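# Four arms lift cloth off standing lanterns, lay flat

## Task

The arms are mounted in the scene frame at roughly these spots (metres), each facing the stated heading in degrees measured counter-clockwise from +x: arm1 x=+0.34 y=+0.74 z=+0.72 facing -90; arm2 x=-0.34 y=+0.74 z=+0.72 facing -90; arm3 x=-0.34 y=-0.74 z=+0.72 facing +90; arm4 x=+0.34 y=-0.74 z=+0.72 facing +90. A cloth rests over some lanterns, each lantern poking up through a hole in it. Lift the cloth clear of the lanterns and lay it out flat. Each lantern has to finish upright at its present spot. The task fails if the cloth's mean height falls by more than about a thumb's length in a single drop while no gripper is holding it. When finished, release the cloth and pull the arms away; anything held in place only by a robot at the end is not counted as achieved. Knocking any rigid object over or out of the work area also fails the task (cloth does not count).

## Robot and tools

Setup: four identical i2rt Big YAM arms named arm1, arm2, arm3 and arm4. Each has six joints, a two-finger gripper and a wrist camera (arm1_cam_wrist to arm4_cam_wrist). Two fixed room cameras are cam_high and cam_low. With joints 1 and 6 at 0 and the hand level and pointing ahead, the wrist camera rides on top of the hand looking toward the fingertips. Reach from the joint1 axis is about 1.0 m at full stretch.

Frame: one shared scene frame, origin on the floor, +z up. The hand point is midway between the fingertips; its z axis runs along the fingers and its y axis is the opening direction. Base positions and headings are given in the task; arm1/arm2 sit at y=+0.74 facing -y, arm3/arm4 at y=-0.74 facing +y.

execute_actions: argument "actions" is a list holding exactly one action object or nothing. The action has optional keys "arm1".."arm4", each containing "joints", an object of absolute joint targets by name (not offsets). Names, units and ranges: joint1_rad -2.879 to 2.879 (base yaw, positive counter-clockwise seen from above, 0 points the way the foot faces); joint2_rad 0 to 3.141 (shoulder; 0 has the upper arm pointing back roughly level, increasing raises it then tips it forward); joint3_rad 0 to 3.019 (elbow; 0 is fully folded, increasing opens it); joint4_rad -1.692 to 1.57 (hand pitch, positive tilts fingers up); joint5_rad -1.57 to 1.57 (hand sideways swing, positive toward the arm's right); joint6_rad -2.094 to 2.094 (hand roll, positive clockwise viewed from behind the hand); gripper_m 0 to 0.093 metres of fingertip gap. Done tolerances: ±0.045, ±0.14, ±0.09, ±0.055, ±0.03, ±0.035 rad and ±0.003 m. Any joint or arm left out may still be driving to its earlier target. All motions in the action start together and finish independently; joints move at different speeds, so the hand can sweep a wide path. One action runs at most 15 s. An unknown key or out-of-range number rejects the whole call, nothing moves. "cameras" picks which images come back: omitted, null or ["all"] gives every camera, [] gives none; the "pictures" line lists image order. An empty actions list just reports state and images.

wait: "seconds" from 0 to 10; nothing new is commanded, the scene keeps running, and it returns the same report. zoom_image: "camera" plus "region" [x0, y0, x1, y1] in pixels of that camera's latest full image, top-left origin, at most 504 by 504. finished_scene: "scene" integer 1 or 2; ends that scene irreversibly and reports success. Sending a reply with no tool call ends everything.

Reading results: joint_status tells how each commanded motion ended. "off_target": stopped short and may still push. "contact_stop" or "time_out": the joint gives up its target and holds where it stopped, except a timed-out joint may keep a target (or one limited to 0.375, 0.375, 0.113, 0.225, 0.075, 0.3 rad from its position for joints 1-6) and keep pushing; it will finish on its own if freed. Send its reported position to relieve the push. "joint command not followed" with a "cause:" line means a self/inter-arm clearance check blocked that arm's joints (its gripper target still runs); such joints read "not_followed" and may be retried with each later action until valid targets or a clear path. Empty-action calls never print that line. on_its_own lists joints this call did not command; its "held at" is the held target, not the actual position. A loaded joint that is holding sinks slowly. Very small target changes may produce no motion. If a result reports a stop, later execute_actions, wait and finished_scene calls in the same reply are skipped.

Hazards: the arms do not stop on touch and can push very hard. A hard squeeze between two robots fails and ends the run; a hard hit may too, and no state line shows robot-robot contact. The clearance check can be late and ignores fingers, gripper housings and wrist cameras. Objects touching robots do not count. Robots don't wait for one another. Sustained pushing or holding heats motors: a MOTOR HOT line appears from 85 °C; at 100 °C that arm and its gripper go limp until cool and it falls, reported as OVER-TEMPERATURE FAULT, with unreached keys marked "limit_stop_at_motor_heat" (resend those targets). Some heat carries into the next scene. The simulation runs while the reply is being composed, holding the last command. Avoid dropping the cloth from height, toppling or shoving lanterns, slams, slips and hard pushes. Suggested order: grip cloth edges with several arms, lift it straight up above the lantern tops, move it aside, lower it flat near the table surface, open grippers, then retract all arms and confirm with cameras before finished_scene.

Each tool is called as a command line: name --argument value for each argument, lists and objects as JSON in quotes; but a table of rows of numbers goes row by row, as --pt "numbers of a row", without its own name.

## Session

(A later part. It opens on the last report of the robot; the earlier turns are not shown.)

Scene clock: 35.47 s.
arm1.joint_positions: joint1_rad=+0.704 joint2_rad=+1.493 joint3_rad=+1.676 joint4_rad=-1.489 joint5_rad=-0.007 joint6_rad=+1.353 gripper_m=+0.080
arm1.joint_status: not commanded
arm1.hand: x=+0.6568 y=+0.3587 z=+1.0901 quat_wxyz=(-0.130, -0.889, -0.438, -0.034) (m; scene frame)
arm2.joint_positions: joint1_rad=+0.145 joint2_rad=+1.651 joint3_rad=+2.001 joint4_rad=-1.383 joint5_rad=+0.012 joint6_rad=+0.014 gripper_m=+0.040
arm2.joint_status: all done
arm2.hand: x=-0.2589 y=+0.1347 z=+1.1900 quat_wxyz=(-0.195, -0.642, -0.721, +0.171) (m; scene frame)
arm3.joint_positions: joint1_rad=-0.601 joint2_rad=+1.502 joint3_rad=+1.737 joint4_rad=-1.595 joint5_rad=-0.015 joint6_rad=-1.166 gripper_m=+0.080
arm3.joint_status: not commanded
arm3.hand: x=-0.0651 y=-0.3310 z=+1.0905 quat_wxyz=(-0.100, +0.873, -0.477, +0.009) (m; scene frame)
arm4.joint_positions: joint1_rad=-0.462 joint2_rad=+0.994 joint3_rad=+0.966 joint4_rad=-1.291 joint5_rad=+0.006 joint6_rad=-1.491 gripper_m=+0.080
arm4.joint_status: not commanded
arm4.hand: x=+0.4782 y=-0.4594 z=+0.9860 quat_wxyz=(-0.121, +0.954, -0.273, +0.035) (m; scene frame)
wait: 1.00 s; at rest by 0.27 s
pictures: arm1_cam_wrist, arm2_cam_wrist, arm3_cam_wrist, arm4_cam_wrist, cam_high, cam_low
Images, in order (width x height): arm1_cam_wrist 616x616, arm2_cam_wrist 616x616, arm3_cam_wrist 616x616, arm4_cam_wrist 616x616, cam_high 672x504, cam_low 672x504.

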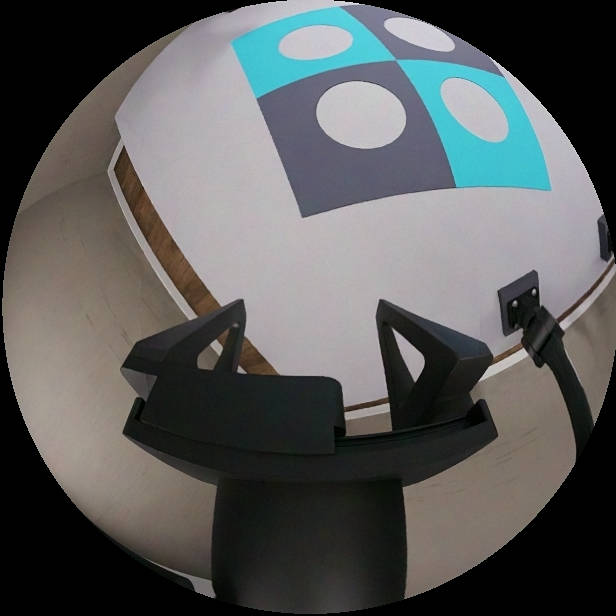

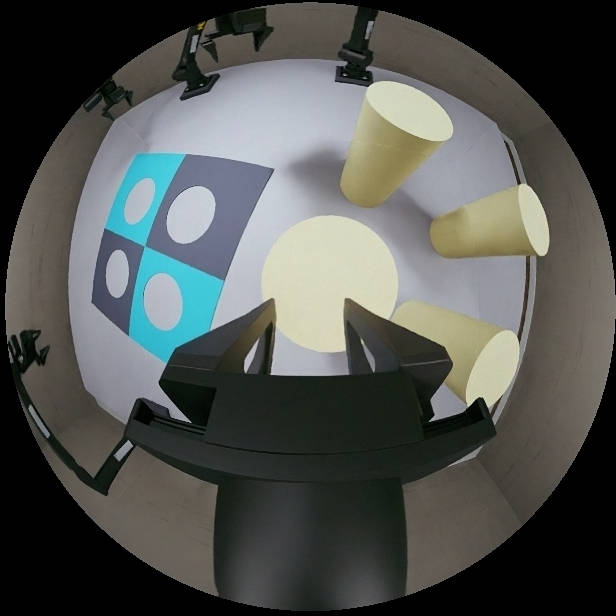

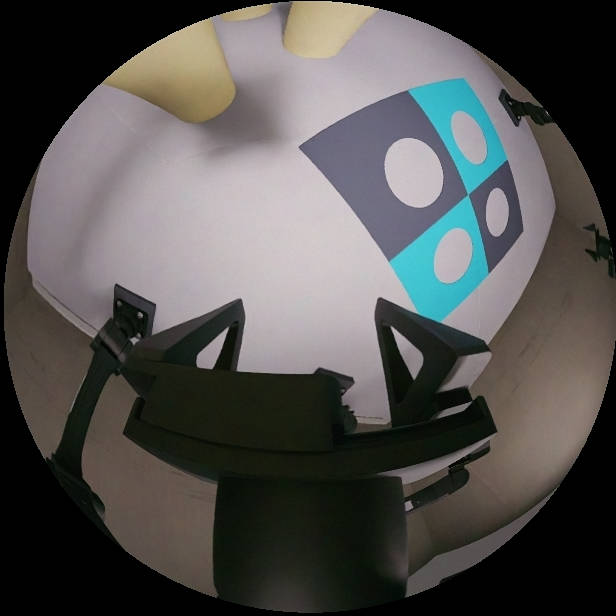

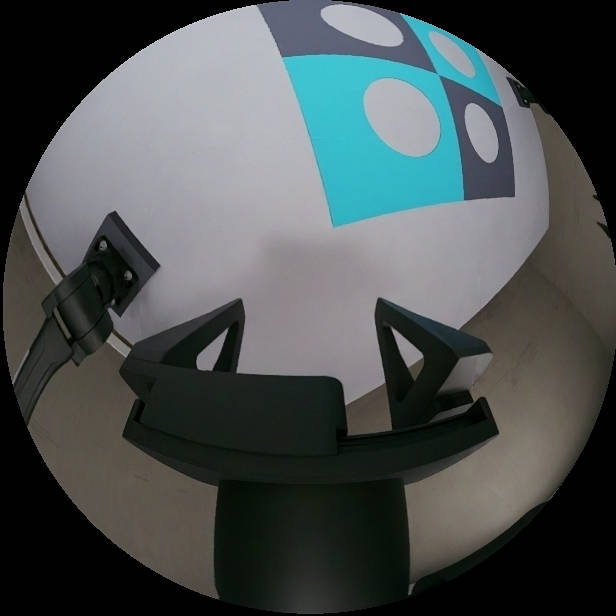

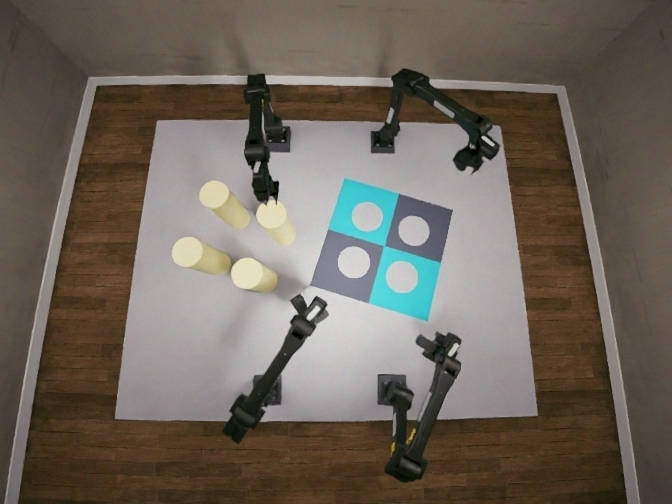

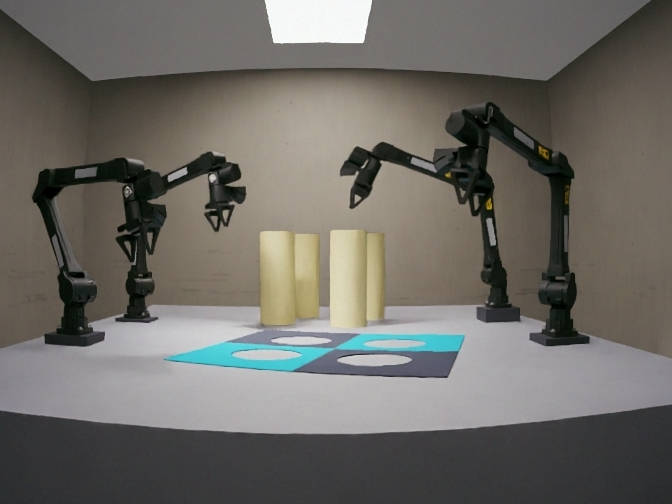

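Settling.

execute_actions --actions '[{"arm2":{"joints":{"joint2_rad":1.3}}}]' --cameras '[]'

wait --seconds 8

finished_scene --scene 1

Scene clock: 37.27 s.
arm1.joint_positions: joint1_rad=+0.704 joint2_rad=+1.493 joint3_rad=+1.676 joint4_rad=-1.489 joint5_rad=-0.007 joint6_rad=+1.353 gripper_m=+0.080
arm1.joint_status: not commanded
arm1.hand: x=+0.6568 y=+0.3587 z=+1.0901 quat_wxyz=(-0.130, -0.889, -0.438, -0.034) (m; scene frame)
arm2.joint_positions: joint1_rad=+0.145 joint2_rad=+1.306 joint3_rad=+2.050 joint4_rad=-1.383 joint5_rad=+0.012 joint6_rad=+0.014 gripper_m=+0.040
arm2.joint_status: all done
arm2.hand: x=-0.2782 y=+0.2682 z=+1.3949 quat_wxyz=(-0.334, -0.598, -0.668, +0.291) (m; scene frame)
arm3.joint_positions: joint1_rad=-0.601 joint2_rad=+1.502 joint3_rad=+1.737 joint4_rad=-1.595 joint5_rad=-0.015 joint6_rad=-1.166 gripper_m=+0.080
arm3.joint_status: not commanded
arm3.hand: x=-0.0651 y=-0.3310 z=+1.0905 quat_wxyz=(-0.100, +0.873, -0.477, +0.009) (m; scene frame)
arm4.joint_positions: joint1_rad=-0.462 joint2_rad=+0.994 joint3_rad=+0.966 joint4_rad=-1.291 joint5_rad=+0.006 joint6_rad=-1.491 gripper_m=+0.080
arm4.joint_status: not commanded
arm4.hand: x=+0.4782 y=-0.4594 z=+0.9860 quat_wxyz=(-0.121, +0.954, -0.273, +0.035) (m; scene frame)
pictures: none
No camera images: the call's "cameras" was empty. Leave "cameras" out to get every camera's image.

Scene clock: 45.27 s.
arm1.joint_positions: joint1_rad=+0.704 joint2_rad=+1.493 joint3_rad=+1.676 joint4_rad=-1.489 joint5_rad=-0.007 joint6_rad=+1.353 gripper_m=+0.080
arm1.joint_status: not commanded
arm1.hand: x=+0.6568 y=+0.3587 z=+1.0901 quat_wxyz=(-0.130, -0.889, -0.438, -0.034) (m; scene frame)
arm2.joint_positions: joint1_rad=+0.145 joint2_rad=+1.306 joint3_rad=+2.050 joint4_rad=-1.383 joint5_rad=+0.012 joint6_rad=+0.014 gripper_m=+0.040
arm2.joint_status: all done
arm2.hand: x=-0.2782 y=+0.2682 z=+1.3949 quat_wxyz=(-0.334, -0.598, -0.668, +0.291) (m; scene frame)
arm3.joint_positions: joint1_rad=-0.601 joint2_rad=+1.502 joint3_rad=+1.737 joint4_rad=-1.595 joint5_rad=-0.015 joint6_rad=-1.166 gripper_m=+0.080
arm3.joint_status: not commanded
arm3.hand: x=-0.0651 y=-0.3310 z=+1.0905 quat_wxyz=(-0.100, +0.873, -0.477, +0.009) (m; scene frame)
arm4.joint_positions: joint1_rad=-0.462 joint2_rad=+0.994 joint3_rad=+0.966 joint4_rad=-1.291 joint5_rad=+0.006 joint6_rad=-1.491 gripper_m=+0.080
arm4.joint_status: not commanded
arm4.hand: x=+0.4782 y=-0.4594 z=+0.9860 quat_wxyz=(-0.121, +0.954, -0.273, +0.035) (m; scene frame)
wait: 8.00 s; at rest by 0.27 s
pictures: arm1_cam_wrist, arm2_cam_wrist, arm3_cam_wrist, arm4_cam_wrist, cam_high, cam_low
Images, in order (width x height): arm1_cam_wrist 616x616, arm2_cam_wrist 616x616, arm3_cam_wrist 616x616, arm4_cam_wrist 616x616, cam_high 672x504, cam_low 672x504.

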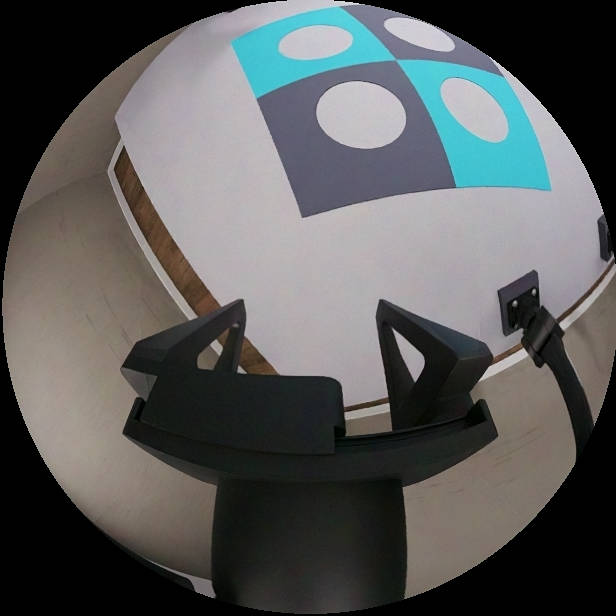

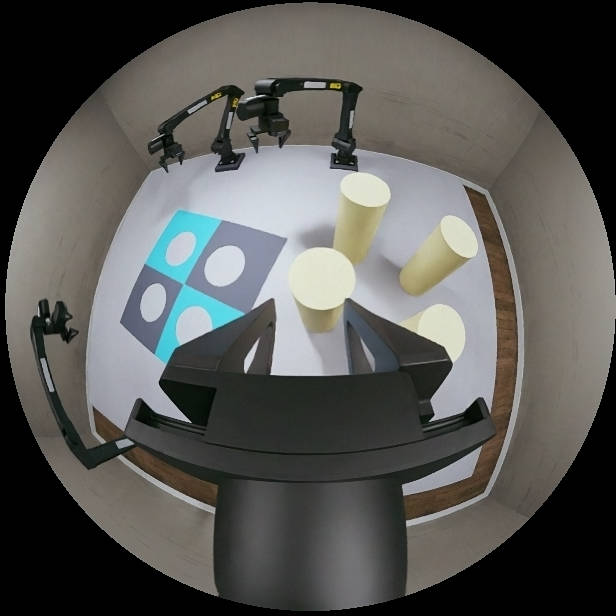

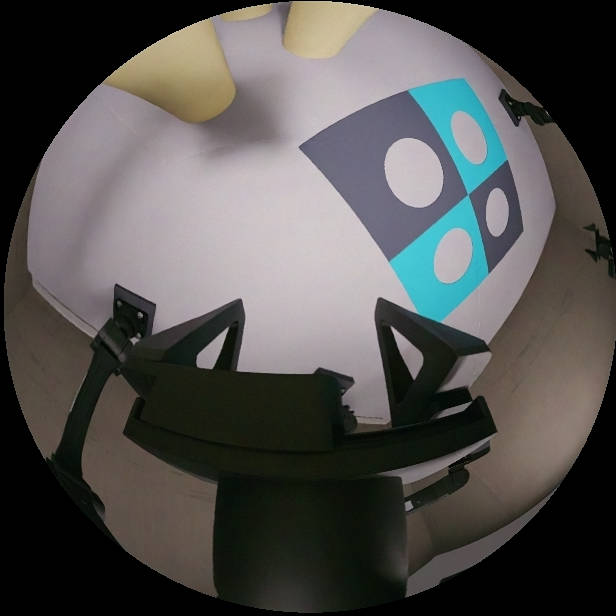

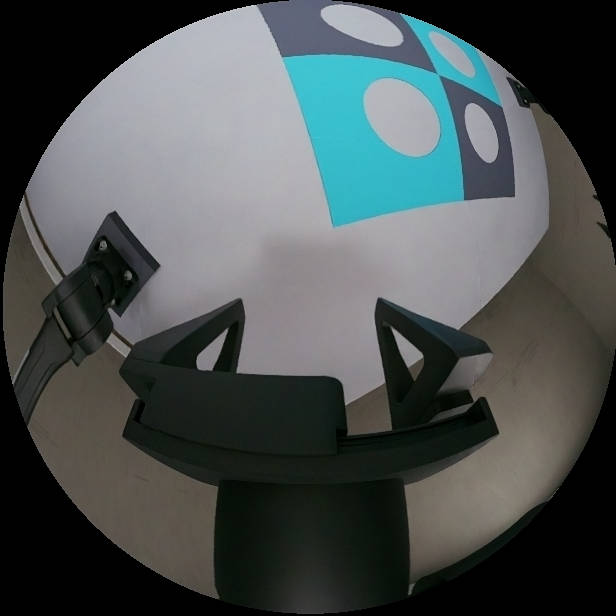

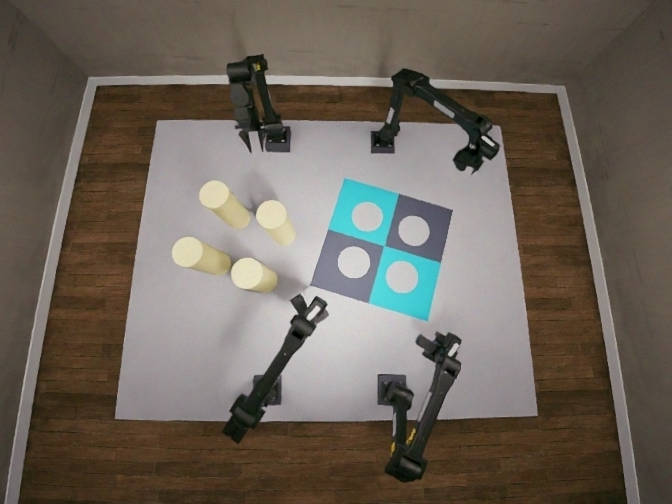

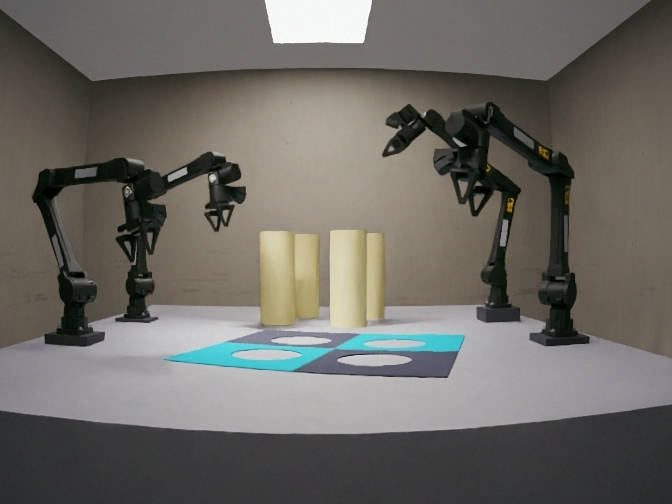

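The scene is finished: the task was done.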